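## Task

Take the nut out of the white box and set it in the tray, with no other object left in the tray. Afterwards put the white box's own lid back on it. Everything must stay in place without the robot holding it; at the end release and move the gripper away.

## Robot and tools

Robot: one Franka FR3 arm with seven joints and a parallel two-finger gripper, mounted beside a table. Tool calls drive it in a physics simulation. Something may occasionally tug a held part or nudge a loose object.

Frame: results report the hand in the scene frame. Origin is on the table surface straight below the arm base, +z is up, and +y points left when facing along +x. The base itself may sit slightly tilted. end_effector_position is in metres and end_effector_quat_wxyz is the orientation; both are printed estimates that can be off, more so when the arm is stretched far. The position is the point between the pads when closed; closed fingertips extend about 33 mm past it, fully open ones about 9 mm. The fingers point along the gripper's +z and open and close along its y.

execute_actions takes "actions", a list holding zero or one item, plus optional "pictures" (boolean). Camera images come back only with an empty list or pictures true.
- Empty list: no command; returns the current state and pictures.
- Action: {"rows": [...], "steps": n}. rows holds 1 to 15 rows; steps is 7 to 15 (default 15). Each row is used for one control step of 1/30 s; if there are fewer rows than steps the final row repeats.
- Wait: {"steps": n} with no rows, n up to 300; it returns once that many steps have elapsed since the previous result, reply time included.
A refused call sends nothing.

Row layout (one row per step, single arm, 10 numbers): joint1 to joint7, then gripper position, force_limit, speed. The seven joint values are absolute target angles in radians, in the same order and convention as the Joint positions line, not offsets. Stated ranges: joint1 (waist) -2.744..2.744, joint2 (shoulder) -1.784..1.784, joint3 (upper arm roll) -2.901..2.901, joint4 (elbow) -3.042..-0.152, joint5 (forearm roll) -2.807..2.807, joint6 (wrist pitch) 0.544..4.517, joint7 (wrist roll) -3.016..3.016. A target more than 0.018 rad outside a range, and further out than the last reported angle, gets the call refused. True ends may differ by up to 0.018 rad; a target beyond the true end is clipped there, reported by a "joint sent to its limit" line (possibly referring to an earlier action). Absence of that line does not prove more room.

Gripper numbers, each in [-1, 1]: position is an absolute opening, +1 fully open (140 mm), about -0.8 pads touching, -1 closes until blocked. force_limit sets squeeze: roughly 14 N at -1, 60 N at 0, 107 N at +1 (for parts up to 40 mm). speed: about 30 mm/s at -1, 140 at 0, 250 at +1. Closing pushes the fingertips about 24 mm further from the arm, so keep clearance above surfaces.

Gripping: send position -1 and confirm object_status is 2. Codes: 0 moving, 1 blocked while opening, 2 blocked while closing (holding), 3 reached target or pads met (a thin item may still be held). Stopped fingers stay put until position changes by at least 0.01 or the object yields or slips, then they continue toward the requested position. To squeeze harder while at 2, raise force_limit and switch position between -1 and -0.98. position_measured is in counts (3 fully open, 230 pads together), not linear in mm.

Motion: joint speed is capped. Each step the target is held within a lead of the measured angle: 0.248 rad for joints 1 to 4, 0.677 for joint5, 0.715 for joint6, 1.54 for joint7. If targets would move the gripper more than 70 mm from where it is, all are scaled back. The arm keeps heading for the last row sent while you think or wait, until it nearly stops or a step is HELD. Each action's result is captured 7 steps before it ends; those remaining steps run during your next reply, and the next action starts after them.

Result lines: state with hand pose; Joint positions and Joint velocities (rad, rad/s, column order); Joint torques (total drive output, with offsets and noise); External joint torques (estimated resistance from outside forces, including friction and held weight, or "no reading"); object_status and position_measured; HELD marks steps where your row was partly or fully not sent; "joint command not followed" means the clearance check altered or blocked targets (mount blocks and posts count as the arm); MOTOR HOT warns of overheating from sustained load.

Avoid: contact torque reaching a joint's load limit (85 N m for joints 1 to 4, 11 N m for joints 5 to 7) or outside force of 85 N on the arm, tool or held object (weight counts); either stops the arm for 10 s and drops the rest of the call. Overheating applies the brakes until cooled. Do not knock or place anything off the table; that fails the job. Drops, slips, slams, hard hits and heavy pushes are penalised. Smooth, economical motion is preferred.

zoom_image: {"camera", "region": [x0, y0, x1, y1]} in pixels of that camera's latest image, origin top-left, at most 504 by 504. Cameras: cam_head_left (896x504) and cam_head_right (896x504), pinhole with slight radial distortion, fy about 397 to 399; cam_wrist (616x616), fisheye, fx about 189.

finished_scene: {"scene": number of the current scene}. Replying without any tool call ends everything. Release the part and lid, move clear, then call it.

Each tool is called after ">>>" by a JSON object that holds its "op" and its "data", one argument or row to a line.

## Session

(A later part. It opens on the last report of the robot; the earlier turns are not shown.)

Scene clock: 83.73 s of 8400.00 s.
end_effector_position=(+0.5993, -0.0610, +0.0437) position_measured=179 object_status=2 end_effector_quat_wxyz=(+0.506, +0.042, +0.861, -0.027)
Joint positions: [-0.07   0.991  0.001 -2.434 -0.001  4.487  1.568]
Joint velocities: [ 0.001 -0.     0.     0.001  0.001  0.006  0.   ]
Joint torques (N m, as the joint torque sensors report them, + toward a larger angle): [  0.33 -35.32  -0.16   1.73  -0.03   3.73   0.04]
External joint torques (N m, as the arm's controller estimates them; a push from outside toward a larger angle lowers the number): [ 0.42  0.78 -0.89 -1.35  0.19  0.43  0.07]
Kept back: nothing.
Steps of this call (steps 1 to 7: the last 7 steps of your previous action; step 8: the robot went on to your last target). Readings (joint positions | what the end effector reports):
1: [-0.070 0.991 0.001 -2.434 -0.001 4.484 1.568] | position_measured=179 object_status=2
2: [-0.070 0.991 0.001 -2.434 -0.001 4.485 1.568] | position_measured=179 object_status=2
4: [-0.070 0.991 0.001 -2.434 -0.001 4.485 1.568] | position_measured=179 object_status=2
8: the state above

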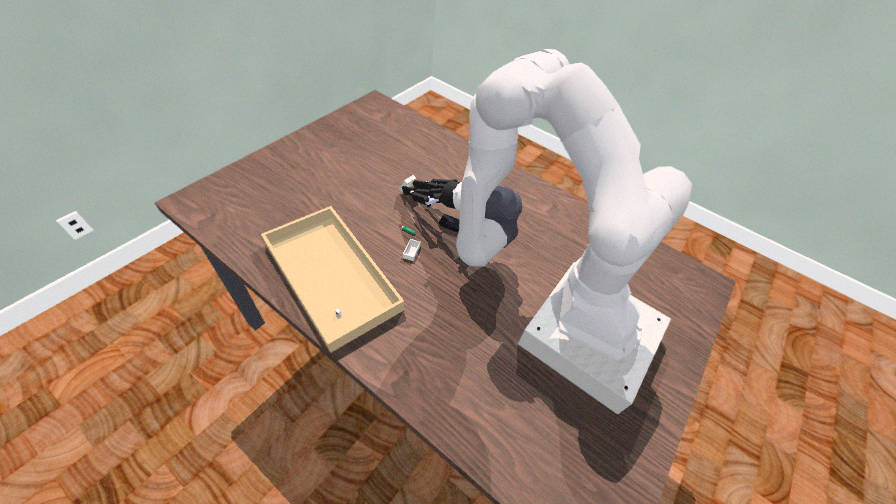

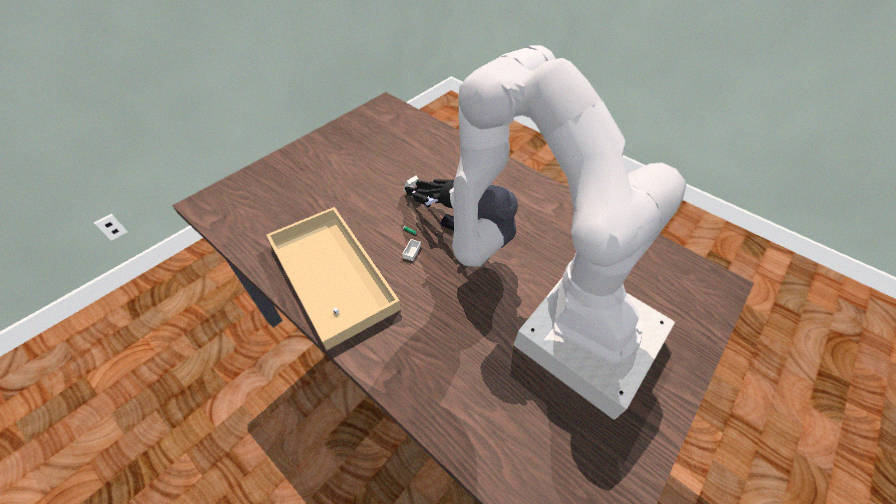

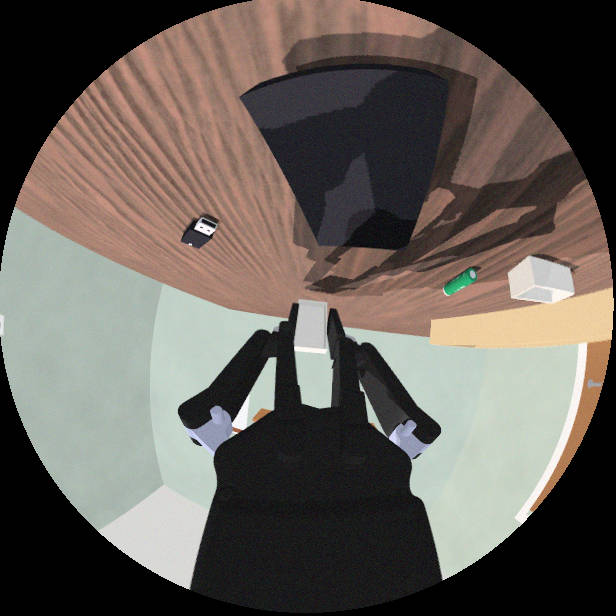

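Near the table; release slowly.

>>> {"op": "execute_actions", "data": {
  "actions": [
    {"rows":[[-0.07,0.992,0,-2.435,0,4.49,1.571,0,-0.3,-1]],"steps":15}
  ]
}}

>>> {"op": "execute_actions", "data": {
  "actions": [
    {"steps":40}
  ],
  "pictures": true
}}

>>> {"op": "zoom_image", "data": {
  "camera": "cam_head_left",
  "region": [370,140,520,260]
}}

Scene clock: 84.27 s of 8400.00 s.
end_effector_position=(+0.5994, -0.0610, +0.0440) position_measured=168 object_status=0 end_effector_quat_wxyz=(+0.507, +0.042, +0.861, -0.027)
Joint positions: [-0.07   0.991  0.001 -2.434 -0.001  4.487  1.568]
Joint velocities: [ 0.    -0.002  0.001 -0.001 -0.     0.001  0.001]
Joint torques (N m, as the joint torque sensors report them, + toward a larger angle): [  1.11 -35.34  -0.75   2.2    0.     3.65   0.13]
External joint torques (N m, as the arm's controller estimates them; a push from outside toward a larger angle lowers the number): [ 1.23  0.86 -1.47 -0.9   0.22  0.34  0.15]
Steps of this call (steps 1 to 8: the robot went on to your last target; steps 9 to 16: the first 8 steps of this action). Readings (joint positions | what the end effector reports):
9: [-0.070 0.991 0.001 -2.434 -0.001 4.487 1.568] | position_measured=179 object_status=0
10: [-0.070 0.991 0.001 -2.434 -0.001 4.487 1.568] | position_measured=179 object_status=0
12: [-0.070 0.991 0.001 -2.434 -0.001 4.487 1.568] | position_measured=175 object_status=0
16: the state above

Scene clock: 85.60 s of 8400.00 s.
end_effector_position=(+0.5994, -0.0610, +0.0441) position_measured=129 object_status=3 end_effector_quat_wxyz=(+0.507, +0.042, +0.861, -0.027)
Joint positions: [-0.07   0.991  0.001 -2.434 -0.001  4.488  1.568]
Joint velocities: [-0.001 -0.    -0.001  0.001 -0.001  0.    -0.   ]
Joint torques (N m, as the joint torque sensors report them, + toward a larger angle): [  0.12 -35.21   0.2    1.93   0.04   3.62   0.04]
External joint torques (N m, as the arm's controller estimates them; a push from outside toward a larger angle lowers the number): [ 0.19  1.   -0.55 -1.19  0.27  0.31  0.07]
Kept back: nothing.
Steps of this call (steps 1 to 7: the last 7 steps of your previous action; steps 8 to 15: the robot went on to your last target; steps 16 to 40: nothing new was sent). Readings (joint positions | what the end effector reports):
1: [-0.070 0.991 0.001 -2.434 -0.001 4.487 1.568] | position_measured=167 object_status=0
2: [-0.070 0.991 0.001 -2.434 -0.001 4.487 1.568] | position_measured=165 object_status=0
4: [-0.070 0.991 0.001 -2.434 -0.001 4.488 1.568] | position_measured=162 object_status=0
8: [-0.070 0.991 0.001 -2.434 -0.001 4.488 1.568] | position_measured=155 object_status=0
40: the state above
The arm was judged still, so your last target was given up. Only a new action makes it travel on or press farther. Fingers that are still opening or closing keep moving.

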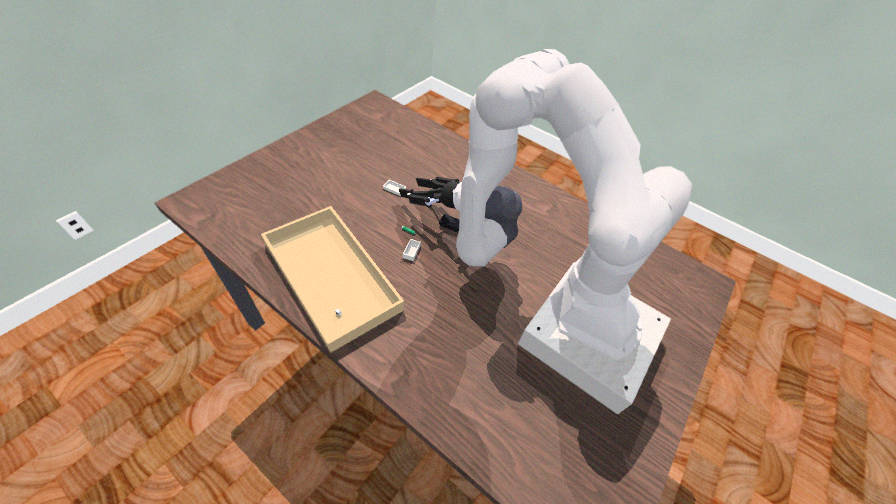

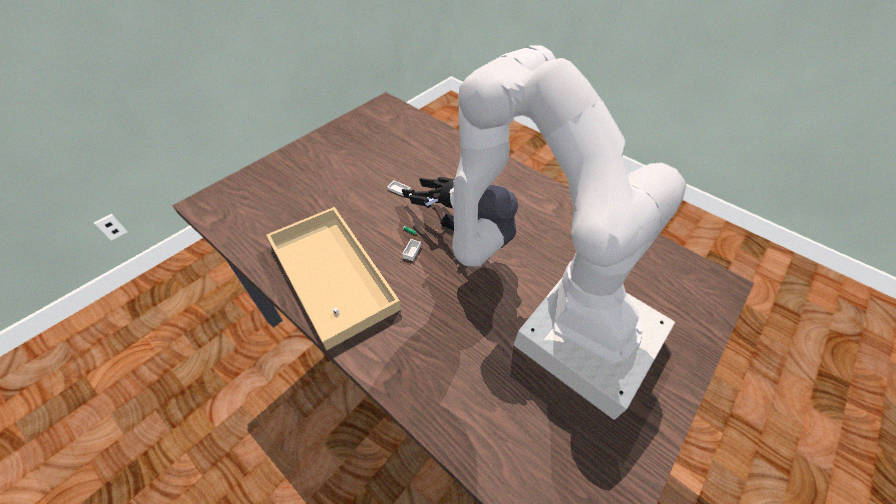

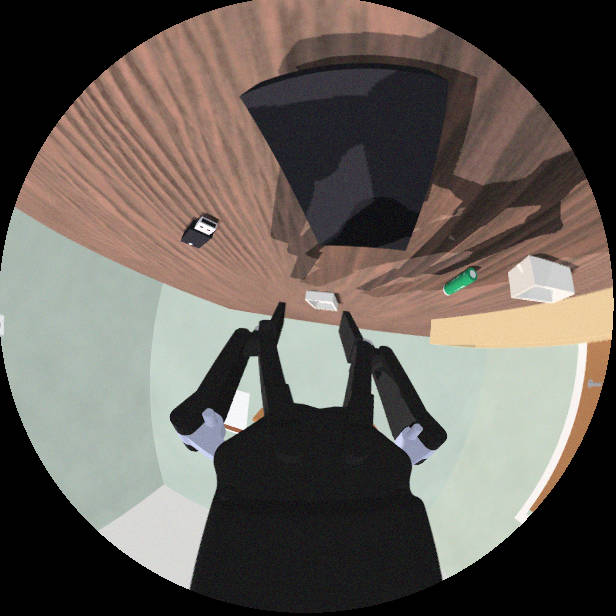

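Region (370, 140, 520, 260) of cam_head_left's 896x504 image, scaled by 3.360, with more detail than that image has; it fills the top 403 rows of this view, and the rest is white.

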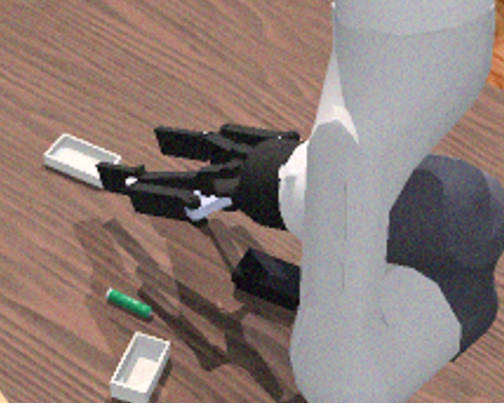

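>>> {"op": "execute_actions", "data": {
  "actions": [
    {"rows":[[-0.07,0.6,0,-2.435,0,4.2,1.571,0.15,-0.3,0]],"steps":15}
  ]
}}

>>> {"op": "execute_actions", "data": {
  "actions": [
    {"rows":[[-0.07,0.3,0,-2.1,0,2.9,0.5,0.15,-0.3,0]],"steps":15}
  ]
}}

>>> {"op": "execute_actions", "data": {
  "actions": [
    {"steps":15}
  ]
}}

>>> {"op": "execute_actions", "data": {
  "actions": [
    {"rows":[[-0.07,0.5,0,-1.715,0,2.24,0.0,0.15,-0.3,0]],"steps":15}
  ]
}}

>>> {"op": "execute_actions", "data": {
  "actions": [
    {"rows":[[-0.07,0.523,0,-1.715,0,2.24,0.0,0.15,-0.3,0]],"steps":15}
  ]
}}

>>> {"op": "execute_actions", "data": {
  "actions": [
    {"steps":15}
  ],
  "pictures": true
}}

Scene clock: 89.07 s of 8400.00 s.
end_effector_position=(+0.6843, -0.0694, +0.1954) position_measured=110 object_status=0 end_effector_quat_wxyz=(+0.564, +0.040, +0.824, -0.030)
Joint positions: [-0.07   0.66   0.001 -2.435 -0.001  4.293  1.568]
Joint velocities: [ 0.    -1.033 -0.     0.117 -0.001 -0.493  0.   ]
Joint torques (N m, as the joint torque sensors report them, + toward a larger angle): [  0.61 -22.13  -0.09   3.42   0.26   1.48   0.07]
External joint torques (N m, as the arm's controller estimates them; a push from outside toward a larger angle lowers the number): [ 0.78 -2.01 -0.45  1.23  0.21 -0.43  0.08]
Steps of this call (steps 1 to 90: nothing new was sent; then 0.20 s passed at rest; steps 91 to 98: the first 8 steps of this action). Readings (joint positions | what the end effector reports):
91: [-0.070 0.972 0.001 -2.442 -0.001 4.452 1.568] | position_measured=129 object_status=0
92: [-0.070 0.927 0.001 -2.446 -0.001 4.417 1.568] | position_measured=123 object_status=0
94: [-0.070 0.833 0.001 -2.442 -0.001 4.373 1.568] | position_measured=111 object_status=0
98: the state above

Scene clock: 89.57 s of 8400.00 s.
end_effector_position=(+0.8041, -0.0813, +0.3698) position_measured=110 object_status=3 end_effector_quat_wxyz=(+0.501, -0.157, +0.838, -0.148)
Joint positions: [-0.07   0.325  0.001 -2.135 -0.001  3.556  1.101]
Joint velocities: [-0.001 -0.577  0.001  0.423  0.    -1.446 -0.831]
Joint torques (N m, as the joint torque sensors report them, + toward a larger angle): [ 0.06 -7.98 -1.06  1.8   0.68 -0.55 -0.45]
External joint torques (N m, as the arm's controller estimates them; a push from outside toward a larger angle lowers the number): [-0.02 -1.99 -1.37  1.26  0.43 -0.62 -0.48]
Steps of this call (steps 1 to 7: the last 7 steps of your previous action; steps 8 to 15: the first 8 steps of this action). Readings (joint positions | what the end effector reports):
8: [-0.070 0.590 0.001 -2.414 -0.001 4.170 1.520] | position_measured=110 object_status=3
9: [-0.070 0.562 0.001 -2.378 -0.001 4.097 1.462] | position_measured=110 object_status=3
11: [-0.070 0.485 0.001 -2.293 -0.001 3.945 1.348] | position_measured=110 object_status=3
15: the state above

Scene clock: 90.07 s of 8400.00 s.
end_effector_position=(+0.7392, -0.0750, +0.2449) position_measured=110 object_status=3 end_effector_quat_wxyz=(+0.260, -0.355, +0.887, -0.138)
Joint positions: [-0.07   0.3    0.001 -2.103 -0.001  2.999  0.708]
Joint velocities: [ 0.     0.003  0.001  0.001  0.    -0.595 -0.677]
Joint torques (N m, as the joint torque sensors report them, + toward a larger angle): [  0.91 -39.41  -0.42  23.31   0.82   3.39  -0.27]
External joint torques (N m, as the arm's controller estimates them; a push from outside toward a larger angle lowers the number): [ 0.96  1.44 -0.65  0.36  0.27 -0.34 -0.25]
Kept back: nothing.
Steps of this call (steps 1 to 7: the last 7 steps of your previous action; steps 8 to 15: the robot went on to your last target). Readings (joint positions | what the end effector reports):
1: [-0.070 0.312 0.001 -2.124 -0.001 3.511 1.075] | position_measured=110 object_status=3
2: [-0.070 0.305 0.001 -2.118 -0.001 3.469 1.051] | position_measured=110 object_status=3
4: [-0.070 0.300 0.001 -2.112 -0.001 3.390 1.005] | position_measured=110 object_status=3
8: [-0.070 0.299 0.001 -2.107 -0.001 3.234 0.906] | position_measured=110 object_status=3
15: the state above

Scene clock: 90.33 s of 8400.00 s.
end_effector_position=(+0.7294, -0.0743, +0.1875) position_measured=110 object_status=3 end_effector_quat_wxyz=(+0.101, -0.508, +0.852, -0.077)
Joint positions: [-0.07   0.478  0.001 -1.777 -0.001  2.509  0.394]
Joint velocities: [-0.     0.295  0.001  0.788  0.001 -1.593 -1.295]
Joint torques (N m, as the joint torque sensors report them, + toward a larger angle): [  0.62 -45.91  -0.33  20.37   0.83   2.27  -0.44]
External joint torques (N m, as the arm's controller estimates them; a push from outside toward a larger angle lowers the number): [ 0.36  2.08 -1.03  0.12  0.28 -0.52 -0.46]
Steps of this call (steps 1 to 8: the first 8 steps of this action). Readings (joint positions | what the end effector reports):
1: [-0.070 0.312 0.001 -2.083 -0.001 2.959 0.683] | position_measured=110 object_status=3
2: [-0.070 0.332 0.001 -2.052 -0.001 2.913 0.656] | position_measured=110 object_status=3
4: [-0.070 0.381 0.001 -1.977 -0.001 2.800 0.592] | position_measured=110 object_status=3
8: the state above

Scene clock: 90.83 s of 8400.00 s.
end_effector_position=(+0.6713, -0.0685, +0.1520) position_measured=110 object_status=3 end_effector_quat_wxyz=(+0.005, -0.641, +0.768, -0.007)
Joint positions: [-0.07   0.523  0.001 -1.716 -0.001  2.255  0.079]
Joint velocities: [ 0.     0.006 -0.    -0.    -0.002 -0.084 -0.249]
Joint torques (N m, as the joint torque sensors report them, + toward a larger angle): [  0.58 -47.74  -0.04  21.87   0.93   2.47  -0.32]
External joint torques (N m, as the arm's controller estimates them; a push from outside toward a larger angle lowers the number): [ 0.59  0.59 -0.52 -1.94  0.29 -0.22 -0.32]
Steps of this call (steps 1 to 7: the last 7 steps of your previous action; steps 8 to 15: the first 8 steps of this action). Readings (joint positions | what the end effector reports):
8: [-0.070 0.500 0.001 -1.718 -0.001 2.297 0.166] | position_measured=110 object_status=3
9: [-0.070 0.505 0.001 -1.716 -0.001 2.288 0.149] | position_measured=110 object_status=3
11: [-0.070 0.515 0.001 -1.716 -0.001 2.273 0.120] | position_measured=110 object_status=3
15: the state above

Scene clock: 91.33 s of 8400.00 s.
end_effector_position=(+0.6675, -0.0681, +0.1508) position_measured=110 object_status=3 end_effector_quat_wxyz=(+0.001, -0.664, +0.748, -0.003)
Joint positions: [-0.07   0.523  0.001 -1.716 -0.001  2.243  0.018]
Joint velocities: [-0.001  0.001 -0.001  0.     0.001 -0.004 -0.047]
Joint torques (N m, as the joint torque sensors report them, + toward a larger angle): [  0.97 -46.66  -0.17  21.76   0.83   2.19  -0.14]
External joint torques (N m, as the arm's controller estimates them; a push from outside toward a larger angle lowers the number): [ 1.33  0.04 -0.36 -1.02  0.21 -0.33 -0.14]
Kept back: nothing.
Steps of this call (steps 1 to 7: the last 7 steps of your previous action; steps 8 to 15: the robot went on to your last target). Readings (joint positions | what the end effector reports):
1: [-0.070 0.523 0.001 -1.716 -0.001 2.253 0.071] | position_measured=110 object_status=3
2: [-0.070 0.523 0.001 -1.716 -0.001 2.251 0.064] | position_measured=110 object_status=3
4: [-0.070 0.523 0.001 -1.716 -0.001 2.248 0.052] | position_measured=110 object_status=3
8: [-0.070 0.523 0.001 -1.716 -0.001 2.245 0.035] | position_measured=110 object_status=3
15: the state above

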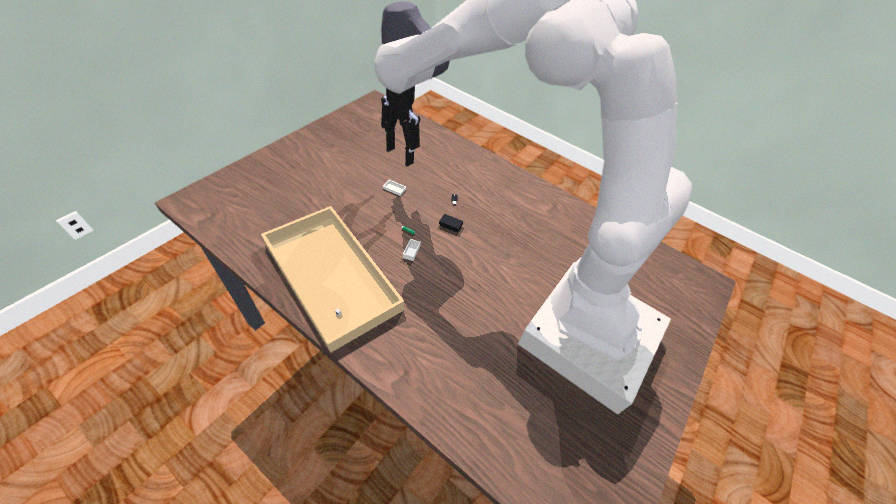

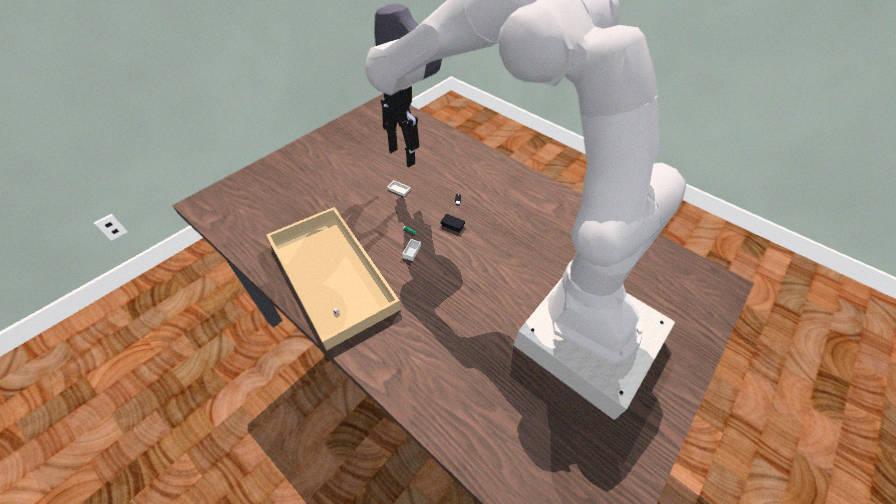

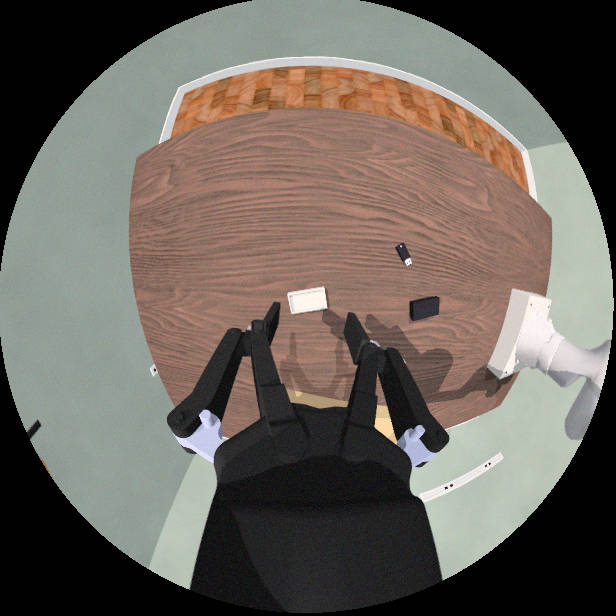

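>>> {"op": "execute_actions", "data": {
  "actions": [
    {"rows":[[-0.094,0.59,0,-1.708,0,2.3,-0.16,0.15,-0.3,0],[-0.094,0.59,0,-1.708,0,2.3,-0.16,0.15,-0.3,0],[-0.094,0.59,0,-1.708,0,2.3,-0.16,0.15,-0.3,0],[-0.094,0.59,0,-1.708,0,2.3,-0.16,0.15,-0.3,0],[-0.094,0.651,0,-1.701,0,2.355,-0.16,0.15,-0.3,0]],"steps":15}
  ]
}}

>>> {"op": "execute_actions", "data": {
  "actions": [
    {"steps":20}
  ],
  "pictures": true
}}

Scene clock: 92.27 s of 8400.00 s.
end_effector_position=(+0.6626, -0.0844, +0.0869) position_measured=110 object_status=3 end_effector_quat_wxyz=(+0.008, +0.693, -0.720, -0.007)
Joint positions: [-0.093  0.636 -0.001 -1.703 -0.001  2.316 -0.088]
Joint velocities: [-0.022  0.357 -0.006 -0.043  0.001  0.195 -0.228]
Joint torques (N m, as the joint torque sensors report them, + toward a larger angle): [  0.52 -57.12   1.07  24.31   0.82   3.66  -0.19]
External joint torques (N m, as the arm's controller estimates them; a push from outside toward a larger angle lowers the number): [-1.43  1.91 -1.05 -2.47  0.19  0.52 -0.2 ]
Steps of this call (steps 1 to 20: the robot went on to your last target; steps 21 to 28: the first 8 steps of this action). Readings (joint positions | what the end effector reports):
21: [-0.072 0.530 0.002 -1.711 -0.001 2.251 -0.008] | position_measured=110 object_status=3
22: [-0.076 0.544 0.003 -1.706 -0.001 2.261 -0.024] | position_measured=110 object_status=3
24: [-0.084 0.570 0.002 -1.707 -0.001 2.273 -0.050] | position_measured=110 object_status=3
28: the state above

Scene clock: 92.93 s of 8400.00 s.
end_effector_position=(+0.6690, -0.0856, +0.0794) position_measured=110 object_status=3 end_effector_quat_wxyz=(+0.002, +0.715, -0.699, +0.001)
Joint positions: [-0.093  0.652 -0.001 -1.703 -0.001  2.352 -0.149]
Joint velocities: [-0.001  0.001 -0.     0.001 -0.001  0.005 -0.025]
Joint torques (N m, as the joint torque sensors report them, + toward a larger angle): [  0.48 -48.4    1.15  21.57   0.83   2.9   -0.26]
External joint torques (N m, as the arm's controller estimates them; a push from outside toward a larger angle lowers the number): [ 0.74  0.27  0.8  -0.08  0.26  0.4  -0.26]
Kept back: nothing.
Steps of this call (steps 1 to 7: the last 7 steps of your previous action; steps 8 to 20: the robot went on to your last target). Readings (joint positions | what the end effector reports):
1: [-0.093 0.646 -0.001 -1.704 -0.001 2.321 -0.095] | position_measured=110 object_status=3
2: [-0.093 0.652 -0.001 -1.705 -0.001 2.326 -0.101] | position_measured=110 object_status=3
4: [-0.093 0.656 -0.001 -1.705 -0.001 2.334 -0.112] | position_measured=110 object_status=3
8: [-0.093 0.653 -0.001 -1.704 -0.001 2.344 -0.128] | position_measured=110 object_status=3
20: the state above

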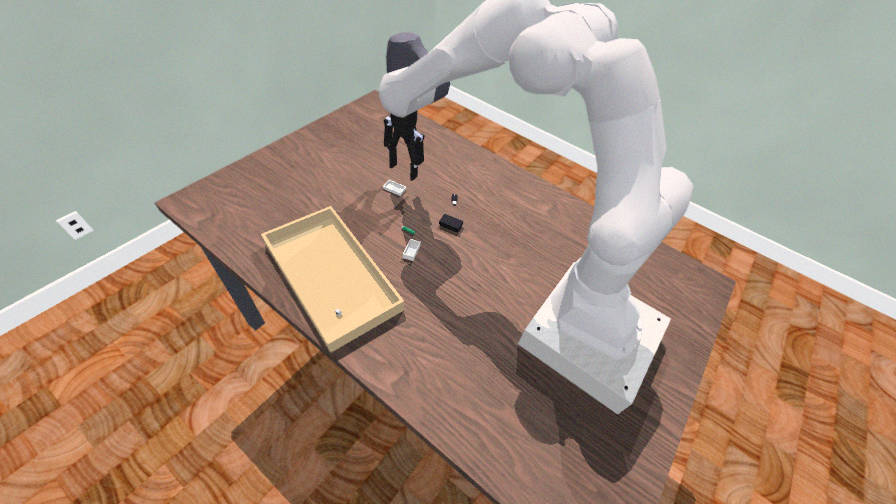

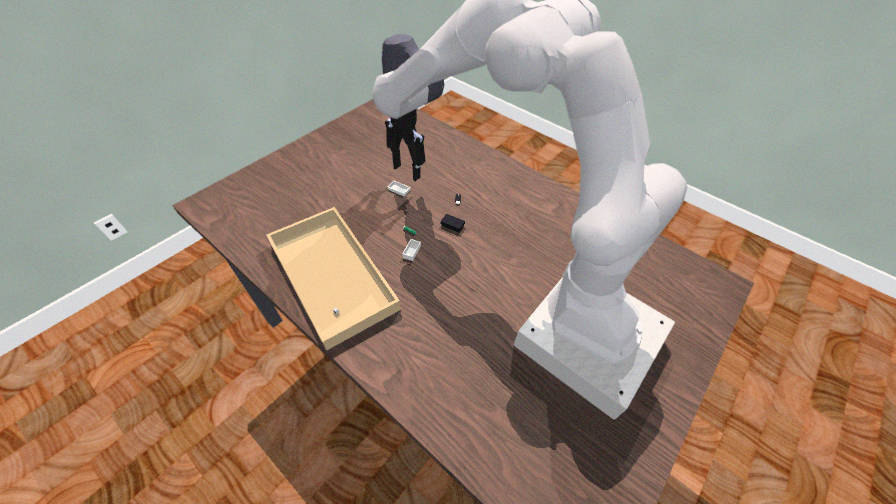

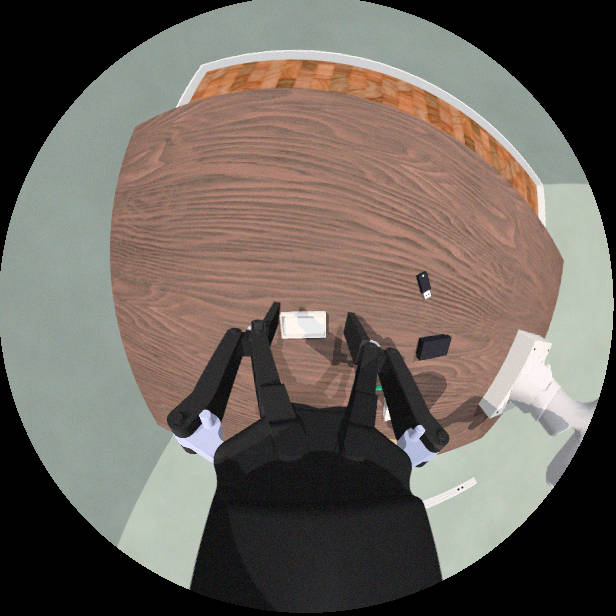

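>>> {"op": "execute_actions", "data": {
  "actions": [
    {"rows":[[-0.074,0.68,0,-1.65,0,2.335,-0.14,0.15,-0.3,0],[-0.074,0.68,0,-1.65,0,2.335,-0.14,0.15,-0.3,0],[-0.074,0.68,0,-1.65,0,2.335,-0.14,0.15,-0.3,0],[-0.074,0.68,0,-1.65,0,2.335,-0.14,0.15,-0.3,0],[-0.074,0.716,0,-1.643,0,2.362,-0.14,0.15,-0.3,0]],"steps":15}
  ]
}}

>>> {"op": "execute_actions", "data": {
  "actions": [
    {"steps":15}
  ],
  "pictures": true
}}

Scene clock: 93.73 s of 8400.00 s.
end_effector_position=(+0.6840, -0.0742, +0.0688) position_measured=110 object_status=3 end_effector_quat_wxyz=(-0.001, +0.721, -0.692, +0.003)
Joint positions: [-0.075  0.703  0.    -1.647 -0.001  2.354 -0.148]
Joint velocities: [ 0.017  0.193  0.003  0.    -0.     0.029  0.017]
Joint torques (N m, as the joint torque sensors report them, + toward a larger angle): [  0.55 -49.78  -0.05  22.76   0.9    3.17   0.17]
External joint torques (N m, as the arm's controller estimates them; a push from outside toward a larger angle lowers the number): [2.35 2.79 0.69 0.09 0.32 0.54 0.17]
Steps of this call (steps 1 to 16: the robot went on to your last target; steps 17 to 24: the first 8 steps of this action). Readings (joint positions | what the end effector reports):
17: [-0.092 0.658 -0.002 -1.692 -0.001 2.349 -0.154] | position_measured=110 object_status=3
18: [-0.089 0.665 -0.002 -1.678 -0.001 2.347 -0.153] | position_measured=110 object_status=3
20: [-0.082 0.673 -0.002 -1.663 -0.001 2.345 -0.151] | position_measured=110 object_status=3
24: the state above

Scene clock: 94.23 s of 8400.00 s.
end_effector_position=(+0.6816, -0.0737, +0.0600) position_measured=110 object_status=3 end_effector_quat_wxyz=(+0.001, +0.720, -0.694, +0.001)
Joint positions: [-0.075  0.717  0.    -1.645 -0.001  2.359 -0.144]
Joint velocities: [ 0.001  0.001  0.001  0.001 -0.001  0.002  0.003]
Joint torques (N m, as the joint torque sensors report them, + toward a larger angle): [  0.63 -50.03   0.41  21.92   0.81   2.95   0.06]
External joint torques (N m, as the arm's controller estimates them; a push from outside toward a larger angle lowers the number): [ 0.6  -0.13 -0.23  0.43  0.25  0.46  0.06]
Kept back: nothing.
Steps of this call (steps 1 to 7: the last 7 steps of your previous action; steps 8 to 15: the robot went on to your last target). Readings (joint positions | what the end effector reports):
1: [-0.075 0.708 0.000 -1.647 -0.001 2.355 -0.148] | position_measured=110 object_status=3
2: [-0.075 0.713 0.000 -1.647 -0.001 2.355 -0.147] | position_measured=110 object_status=3
4: [-0.075 0.717 0.000 -1.647 -0.001 2.356 -0.147] | position_measured=110 object_status=3
8: [-0.075 0.717 0.000 -1.646 -0.001 2.358 -0.145] | position_measured=110 object_status=3
15: the state above

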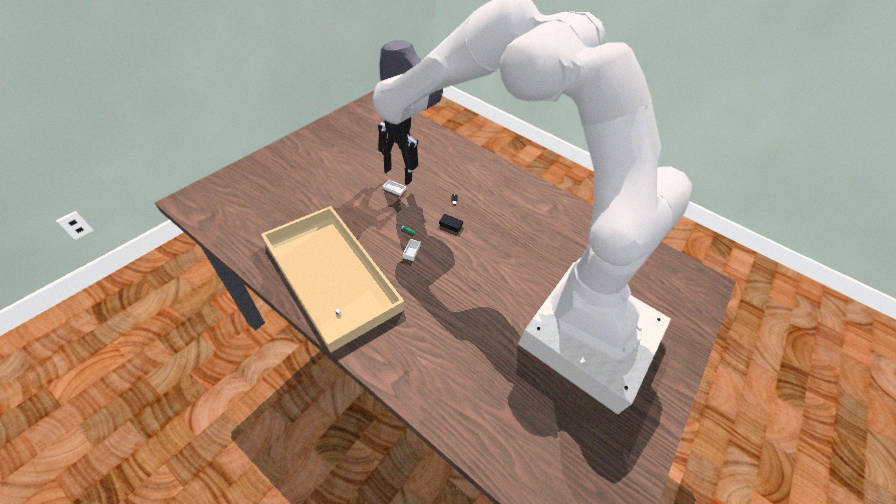

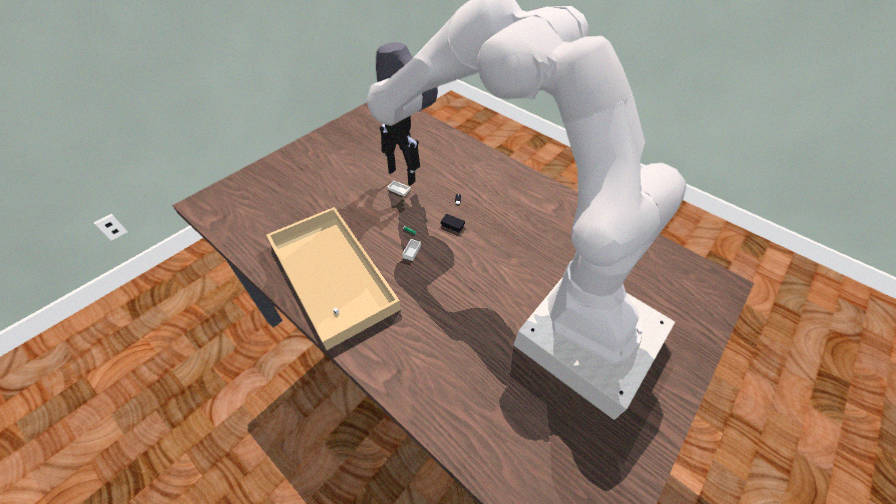

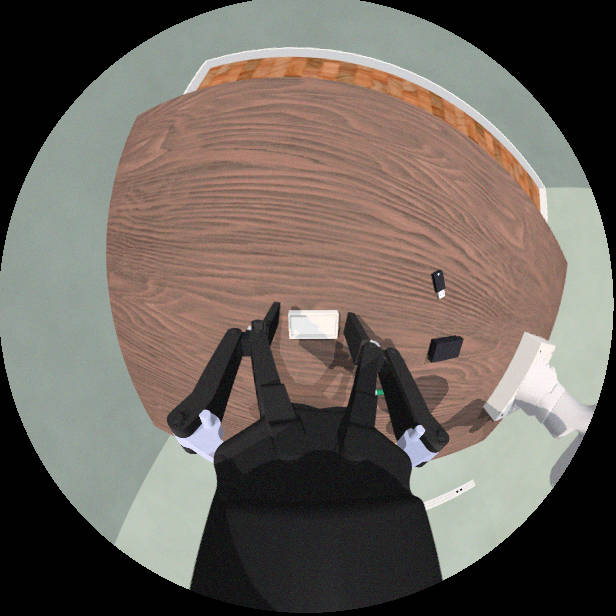

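>>> {"op": "execute_actions", "data": {
  "actions": [
    {"rows":[[-0.059,0.717,0,-1.643,0,2.362,-0.125,0.15,-0.3,0],[-0.059,0.717,0,-1.643,0,2.362,-0.125,0.15,-0.3,0],[-0.059,0.717,0,-1.643,0,2.362,-0.125,0.15,-0.3,0],[-0.059,0.717,0,-1.643,0,2.362,-0.125,0.15,-0.3,0],[-0.059,0.74,0,-1.638,0,2.382,-0.125,0.15,-0.3,0],[-0.059,0.74,0,-1.638,0,2.382,-0.125,0.15,-0.3,0],[-0.059,0.74,0,-1.638,0,2.382,-0.125,0.15,-0.3,0],[-0.059,0.74,0,-1.638,0,2.382,-0.125,0.15,-0.3,0],[-0.059,0.763,0,-1.634,0,2.4,-0.125,0.15,-0.3,0]],"steps":15}
  ]
}}

>>> {"op": "execute_actions", "data": {
  "actions": [
    {"steps":18}
  ],
  "pictures": true
}}

Scene clock: 94.97 s of 8400.00 s.
end_effector_position=(+0.6836, -0.0642, +0.0527) position_measured=110 object_status=3 end_effector_quat_wxyz=(+0.001, +0.722, -0.692, +0.001)
Joint positions: [-0.061  0.732  0.    -1.64  -0.001  2.371 -0.135]
Joint velocities: [ 0.011  0.111  0.001 -0.     0.001  0.048  0.022]
Joint torques (N m, as the joint torque sensors report them, + toward a larger angle): [ -0.17 -49.17  -0.01  21.52   0.91   3.     0.07]
External joint torques (N m, as the arm's controller estimates them; a push from outside toward a larger angle lowers the number): [ 1.38  2.85  0.52 -0.4   0.34  0.38  0.07]
Steps of this call (steps 1 to 14: the robot went on to your last target; steps 15 to 22: the first 8 steps of this action). Readings (joint positions | what the end effector reports):
15: [-0.074 0.717 -0.001 -1.645 -0.001 2.360 -0.142] | position_measured=110 object_status=3
16: [-0.071 0.717 -0.001 -1.645 -0.001 2.360 -0.141] | position_measured=110 object_status=3
18: [-0.066 0.717 -0.001 -1.645 -0.001 2.360 -0.138] | position_measured=110 object_status=3
22: the state above

Scene clock: 95.57 s of 8400.00 s.
end_effector_position=(+0.6826, -0.0640, +0.0350) position_measured=110 object_status=3 end_effector_quat_wxyz=(+0.001, +0.720, -0.694, +0.001)
Joint positions: [-0.06   0.764  0.    -1.636 -0.001  2.397 -0.129]
Joint velocities: [-0.     0.001 -0.    -0.    -0.001  0.005  0.004]
Joint torques (N m, as the joint torque sensors report them, + toward a larger angle): [  1.93 -50.01  -0.06  21.13   0.79   2.98   0.03]
External joint torques (N m, as the arm's controller estimates them; a push from outside toward a larger angle lowers the number): [ 2.15  0.36 -0.54  0.08  0.25  0.5   0.03]
Kept back: nothing.
Steps of this call (steps 1 to 7: the last 7 steps of your previous action; steps 8 to 18: the robot went on to your last target). Readings (joint positions | what the end effector reports):
1: [-0.060 0.738 0.000 -1.638 -0.001 2.375 -0.134] | position_measured=110 object_status=3
2: [-0.060 0.745 0.000 -1.637 -0.001 2.379 -0.134] | position_measured=110 object_status=3
4: [-0.060 0.756 0.000 -1.636 -0.001 2.385 -0.132] | position_measured=110 object_status=3
8: [-0.060 0.764 0.000 -1.636 -0.001 2.391 -0.131] | position_measured=110 object_status=3
18: the state above

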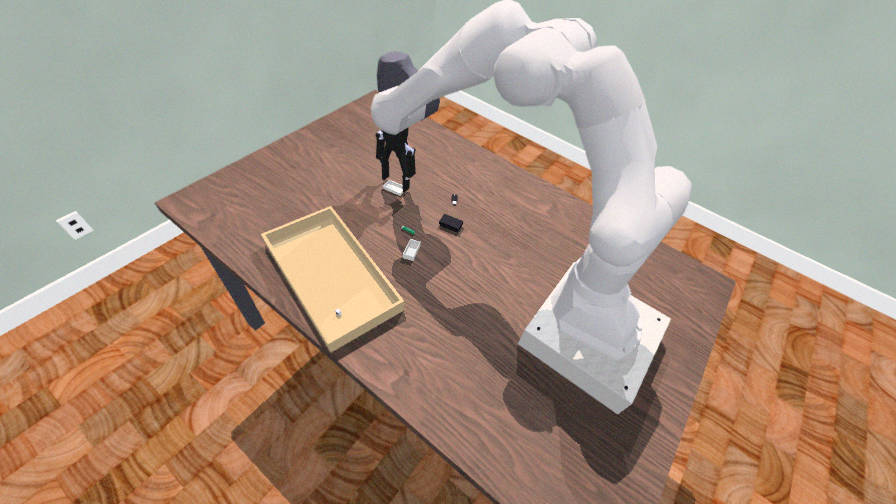

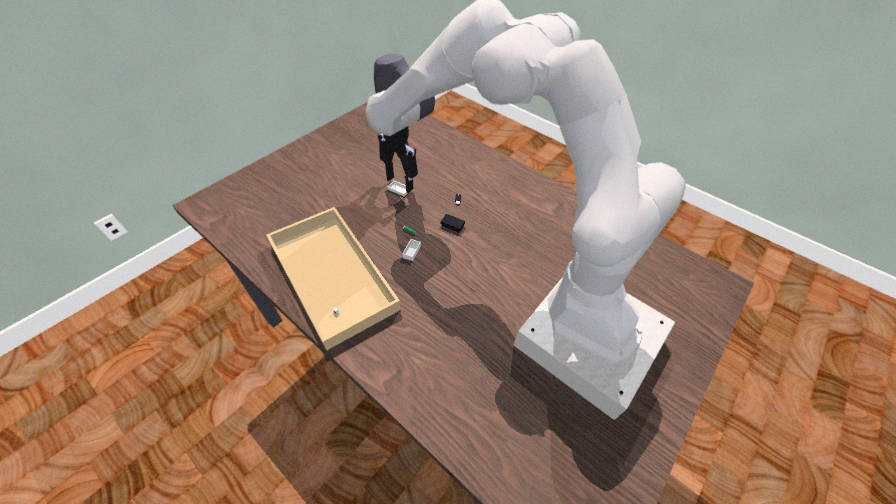

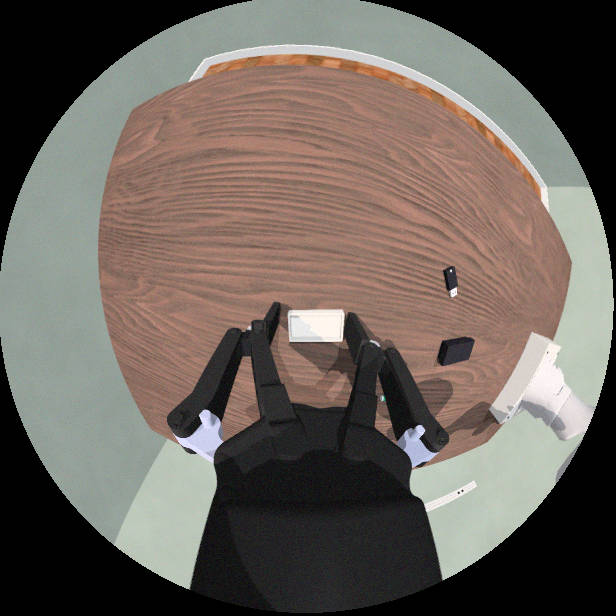

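>>> {"op": "execute_actions", "data": {
  "actions": [
    {"rows":[[-0.059,0.763,0,-1.634,0,2.4,-0.125,-1,-0.3,0]],"steps":15}
  ]
}}

>>> {"op": "execute_actions", "data": {
  "actions": [
    {"steps":10}
  ]
}}

>>> {"op": "execute_actions", "data": {
  "actions": [
    {"rows":[[-0.059,0.72,0,-1.643,0,2.362,-0.125,-1,-0.3,0],[-0.059,0.72,0,-1.643,0,2.362,-0.125,-1,-0.3,0],[-0.059,0.72,0,-1.643,0,2.362,-0.125,-1,-0.3,0],[-0.059,0.5,0,-1.715,0,2.23,-0.125,-1,-0.3,0],[-0.059,0.5,0,-1.715,0,2.23,-0.125,-1,-0.3,0],[-0.059,0.5,0,-1.715,0,2.23,-0.125,-1,-0.3,0],[-0.059,0.5,0,-1.715,0,2.23,-0.125,-1,-0.3,0],[-0.2,0.2,0,-2.2,0,2.4,0.8,-1,-0.3,0]],"steps":15}
  ]
}}

>>> {"op": "execute_actions", "data": {
  "actions": [
    {"rows":[[-0.47,0.025,0,-2.565,0,2.59,1.571,-1,-0.3,0]],"steps":15}
  ]
}}

>>> {"op": "execute_actions", "data": {
  "actions": [
    {"steps":20}
  ]
}}

>>> {"op": "execute_actions", "data": {
  "actions": [
    {"rows":[[-0.47,0.123,0,-2.5426,0,2.666,1.571,-1,-0.3,0],[-0.47,0.123,0,-2.5426,0,2.666,1.571,-1,-0.3,0],[-0.47,0.123,0,-2.5426,0,2.666,1.571,-1,-0.3,0],[-0.47,0.123,0,-2.5426,0,2.666,1.571,-1,-0.3,0],[-0.47,0.19,0,-2.54,0,2.73,1.571,-1,-0.3,0],[-0.47,0.19,0,-2.54,0,2.73,1.571,-1,-0.3,0],[-0.47,0.19,0,-2.54,0,2.73,1.571,-1,-0.3,0],[-0.47,0.19,0,-2.54,0,2.73,1.571,-1,-0.3,0],[-0.47,0.245,0,-2.536,0,2.785,1.571,-1,-0.3,0]],"steps":15}
  ]
}}

>>> {"op": "execute_actions", "data": {
  "actions": [
    {"rows":[[-0.47,0.279,0,-2.535,0,2.815,1.571,-1,-0.3,0]],"steps":15}
  ]
}}

>>> {"op": "execute_actions", "data": {
  "actions": [
    {"steps":22}
  ]
}}

Scene clock: 96.63 s of 8400.00 s.
end_effector_position=(+0.6842, -0.0641, +0.0367) position_measured=135 object_status=0 end_effector_quat_wxyz=(+0.000, +0.720, -0.694, +0.002)
Joint positions: [-0.06   0.762  0.    -1.635 -0.001  2.398 -0.128]
Joint velocities: [-0.     0.002 -0.001  0.     0.001  0.     0.   ]
Joint torques (N m, as the joint torque sensors report them, + toward a larger angle): [  1.44 -49.15   0.47  20.98   0.82   2.93   0.04]
External joint torques (N m, as the arm's controller estimates them; a push from outside toward a larger angle lowers the number): [ 1.59  1.23 -0.07 -0.12  0.27  0.43  0.04]
Steps of this call (steps 1 to 15: the robot went on to your last target; steps 16 to 24: nothing new was sent; steps 25 to 32: the first 8 steps of this action). Readings (joint positions | what the end effector reports):
25: [-0.060 0.764 0.000 -1.636 -0.001 2.398 -0.128] | position_measured=110 object_status=0
26: [-0.060 0.764 0.000 -1.636 -0.001 2.398 -0.128] | position_measured=115 object_status=0
28: [-0.060 0.762 0.000 -1.635 -0.001 2.398 -0.128] | position_measured=130 object_status=0
32: the state above

Scene clock: 96.97 s of 8400.00 s.
end_effector_position=(+0.6842, -0.0641, +0.0367) position_measured=135 object_status=2 end_effector_quat_wxyz=(+0.000, +0.720, -0.694, +0.002)
Joint positions: [-0.06   0.762  0.    -1.635 -0.001  2.398 -0.128]
Joint velocities: [-0.    -0.001  0.     0.     0.001  0.001  0.   ]
Joint torques (N m, as the joint torque sensors report them, + toward a larger angle): [  1.83 -49.35  -0.16  20.5    0.79   2.86   0.11]
External joint torques (N m, as the arm's controller estimates them; a push from outside toward a larger angle lowers the number): [ 1.94  1.23 -0.72 -0.68  0.24  0.34  0.11]
Kept back: nothing.
Steps of this call (steps 1 to 7: the last 7 steps of your previous action; steps 8 to 10: the robot went on to your last target). Readings (joint positions | what the end effector reports):
1: [-0.060 0.762 0.000 -1.635 -0.001 2.398 -0.128] | position_measured=135 object_status=0
2: [-0.060 0.762 0.000 -1.635 -0.001 2.398 -0.128] | position_measured=135 object_status=0
4: [-0.060 0.762 0.000 -1.635 -0.001 2.398 -0.128] | position_measured=135 object_status=0
8: [-0.060 0.762 0.000 -1.635 -0.001 2.398 -0.128] | position_measured=135 object_status=2
10: the state above

Scene clock: 97.23 s of 8400.00 s.
end_effector_position=(+0.6783, -0.0646, +0.1269) position_measured=135 object_status=2 end_effector_quat_wxyz=(-0.013, +0.703, -0.711, +0.015)
Joint positions: [-0.07   0.564  0.007 -1.726 -0.001  2.327 -0.084]
Joint velocities: [-0.41  -1.553  0.214 -1.249 -0.001  0.263  1.646]
Joint torques (N m, as the joint torque sensors report them, + toward a larger angle): [-20.02 -28.6  -15.78  13.65   0.8    2.29   0.48]
External joint torques (N m, as the arm's controller estimates them; a push from outside toward a larger angle lowers the number): [ 0.77 -0.92  0.53 -2.34  0.27  0.25  0.41]
Steps of this call (steps 1 to 8: the first 8 steps of this action). Readings (joint positions | what the end effector reports):
1: [-0.060 0.758 0.000 -1.639 -0.001 2.393 -0.128] | position_measured=135 object_status=2
2: [-0.060 0.749 0.000 -1.642 -0.001 2.387 -0.128] | position_measured=135 object_status=2
4: [-0.060 0.720 0.000 -1.657 -0.001 2.369 -0.128] | position_measured=135 object_status=2
8: the state above

Scene clock: 97.73 s of 8400.00 s.
end_effector_position=(+0.4528, -0.2189, +0.1553) position_measured=135 object_status=2 end_effector_quat_wxyz=(+0.012, -0.171, +0.985, -0.010)
Joint positions: [-0.412  0.063 -0.005 -2.406 -0.001  2.499  0.777]
Joint velocities: [-0.599 -0.379 -0.057 -1.381 -0.001  0.373  1.952]
Joint torques (N m, as the joint torque sensors report them, + toward a larger angle): [  5.4  -26.98   5.76  21.06   0.74   3.34   0.47]
External joint torques (N m, as the arm's controller estimates them; a push from outside toward a larger angle lowers the number): [-1.53 -1.33 -0.92 -1.79  0.47  0.53  0.49]
Steps of this call (steps 1 to 7: the last 7 steps of your previous action; steps 8 to 15: the first 8 steps of this action). Readings (joint positions | what the end effector reports):
8: [-0.208 0.217 0.003 -2.118 -0.001 2.389 0.351] | position_measured=135 object_status=2
9: [-0.237 0.192 0.007 -2.154 -0.001 2.404 0.409] | position_measured=135 object_status=2
11: [-0.303 0.140 0.007 -2.229 -0.001 2.437 0.527] | position_measured=135 object_status=2
15: the state above

Scene clock: 98.40 s of 8400.00 s.
end_effector_position=(+0.3938, -0.2159, +0.1210) position_measured=135 object_status=2 end_effector_quat_wxyz=(-0.001, +0.203, +0.979, -0.001)
Joint positions: [-0.467  0.027 -0.001 -2.563 -0.001  2.586  1.479]
Joint velocities: [ 0.001 -0.002  0.    -0.002  0.001  0.011  0.295]
Joint torques (N m, as the joint torque sensors report them, + toward a larger angle): [ -0.35 -28.36   0.41  16.13   0.69   2.91   0.28]
External joint torques (N m, as the arm's controller estimates them; a push from outside toward a larger angle lowers the number): [-0.36 -1.18  0.38 -2.42  0.26  0.5   0.29]
Kept back: nothing.
Steps of this call (steps 1 to 7: the last 7 steps of your previous action; steps 8 to 20: the robot went on to your last target). Readings (joint positions | what the end effector reports):
1: [-0.432 0.051 -0.005 -2.454 -0.001 2.514 0.855] | position_measured=135 object_status=2
2: [-0.447 0.043 -0.006 -2.494 -0.001 2.526 0.929] | position_measured=135 object_status=2
4: [-0.463 0.039 -0.007 -2.539 -0.001 2.542 1.055] | position_measured=135 object_status=2
8: [-0.467 0.031 -0.003 -2.561 -0.001 2.565 1.237] | position_measured=135 object_status=2
20: the state above

Scene clock: 98.67 s of 8400.00 s.
end_effector_position=(+0.3910, -0.2144, +0.0693) position_measured=135 object_status=2 end_effector_quat_wxyz=(-0.016, +0.228, +0.973, +0.003)
Joint positions: [-0.468  0.174 -0.001 -2.542 -0.001  2.68   1.531]
Joint velocities: [-0.001  0.315 -0.    -0.015  0.     0.252  0.122]
Joint torques (N m, as the joint torque sensors report them, + toward a larger angle): [ -0.83 -36.42   0.63  17.71   0.61   3.64   0.14]
External joint torques (N m, as the arm's controller estimates them; a push from outside toward a larger angle lowers the number): [-0.75  0.97  0.54 -2.38  0.27  0.64  0.14]
Steps of this call (steps 1 to 8: the first 8 steps of this action). Readings (joint positions | what the end effector reports):
1: [-0.467 0.040 -0.001 -2.556 -0.001 2.597 1.488] | position_measured=135 object_status=2
2: [-0.468 0.064 -0.001 -2.549 -0.001 2.611 1.496] | position_measured=135 object_status=2
4: [-0.468 0.101 -0.001 -2.547 -0.001 2.628 1.510] | position_measured=135 object_status=2
8: the state above

Scene clock: 99.17 s of 8400.00 s.
end_effector_position=(+0.3983, -0.2184, +0.0369) position_measured=135 object_status=2 end_effector_quat_wxyz=(-0.002, +0.243, +0.970, -0.000)
Joint positions: [-0.468  0.273 -0.001 -2.535 -0.001  2.801  1.561]
Joint velocities: [-0.001  0.004  0.    -0.    -0.001  0.07   0.027]
Joint torques (N m, as the joint torque sensors report them, + toward a larger angle): [ -1.11 -28.34   0.41  13.7    0.49   2.81  -0.04]
External joint torques (N m, as the arm's controller estimates them; a push from outside toward a larger angle lowers the number): [-1.03  4.12  0.24 -1.75  0.22  0.39 -0.05]
Steps of this call (steps 1 to 7: the last 7 steps of your previous action; steps 8 to 15: the first 8 steps of this action). Readings (joint positions | what the end effector reports):
8: [-0.468 0.248 -0.001 -2.537 -0.001 2.765 1.552] | position_measured=135 object_status=2
9: [-0.468 0.257 -0.001 -2.536 -0.001 2.774 1.554] | position_measured=135 object_status=2
11: [-0.468 0.270 -0.001 -2.536 -0.001 2.787 1.557] | position_measured=135 object_status=2
15: the state above

Scene clock: 99.90 s of 8400.00 s.
end_effector_position=(+0.4008, -0.2198, +0.0369) position_measured=135 object_status=2 end_effector_quat_wxyz=(+0.002, +0.246, +0.969, -0.002)
Joint positions: [-0.468  0.275 -0.001 -2.535 -0.001  2.813  1.568]
Joint velocities: [ 0.001 -0.     0.001  0.001 -0.     0.001  0.002]
Joint torques (N m, as the joint torque sensors report them, + toward a larger angle): [ -0.64 -28.17   0.49  13.56   0.46   2.85   0.1 ]
External joint torques (N m, as the arm's controller estimates them; a push from outside toward a larger angle lowers the number): [-0.62  3.54  0.26 -1.41  0.19  0.41  0.1 ]
Kept back: nothing.
Steps of this call (steps 1 to 7: the last 7 steps of your previous action; steps 8 to 22: the robot went on to your last target). Readings (joint positions | what the end effector reports):
1: [-0.468 0.273 -0.001 -2.535 -0.001 2.803 1.562] | position_measured=135 object_status=2
2: [-0.468 0.274 -0.001 -2.535 -0.001 2.805 1.562] | position_measured=135 object_status=2
4: [-0.468 0.274 -0.001 -2.535 -0.001 2.807 1.564] | position_measured=135 object_status=2
8: [-0.468 0.275 -0.001 -2.535 -0.001 2.810 1.565] | position_measured=135 object_status=2
22: the state above


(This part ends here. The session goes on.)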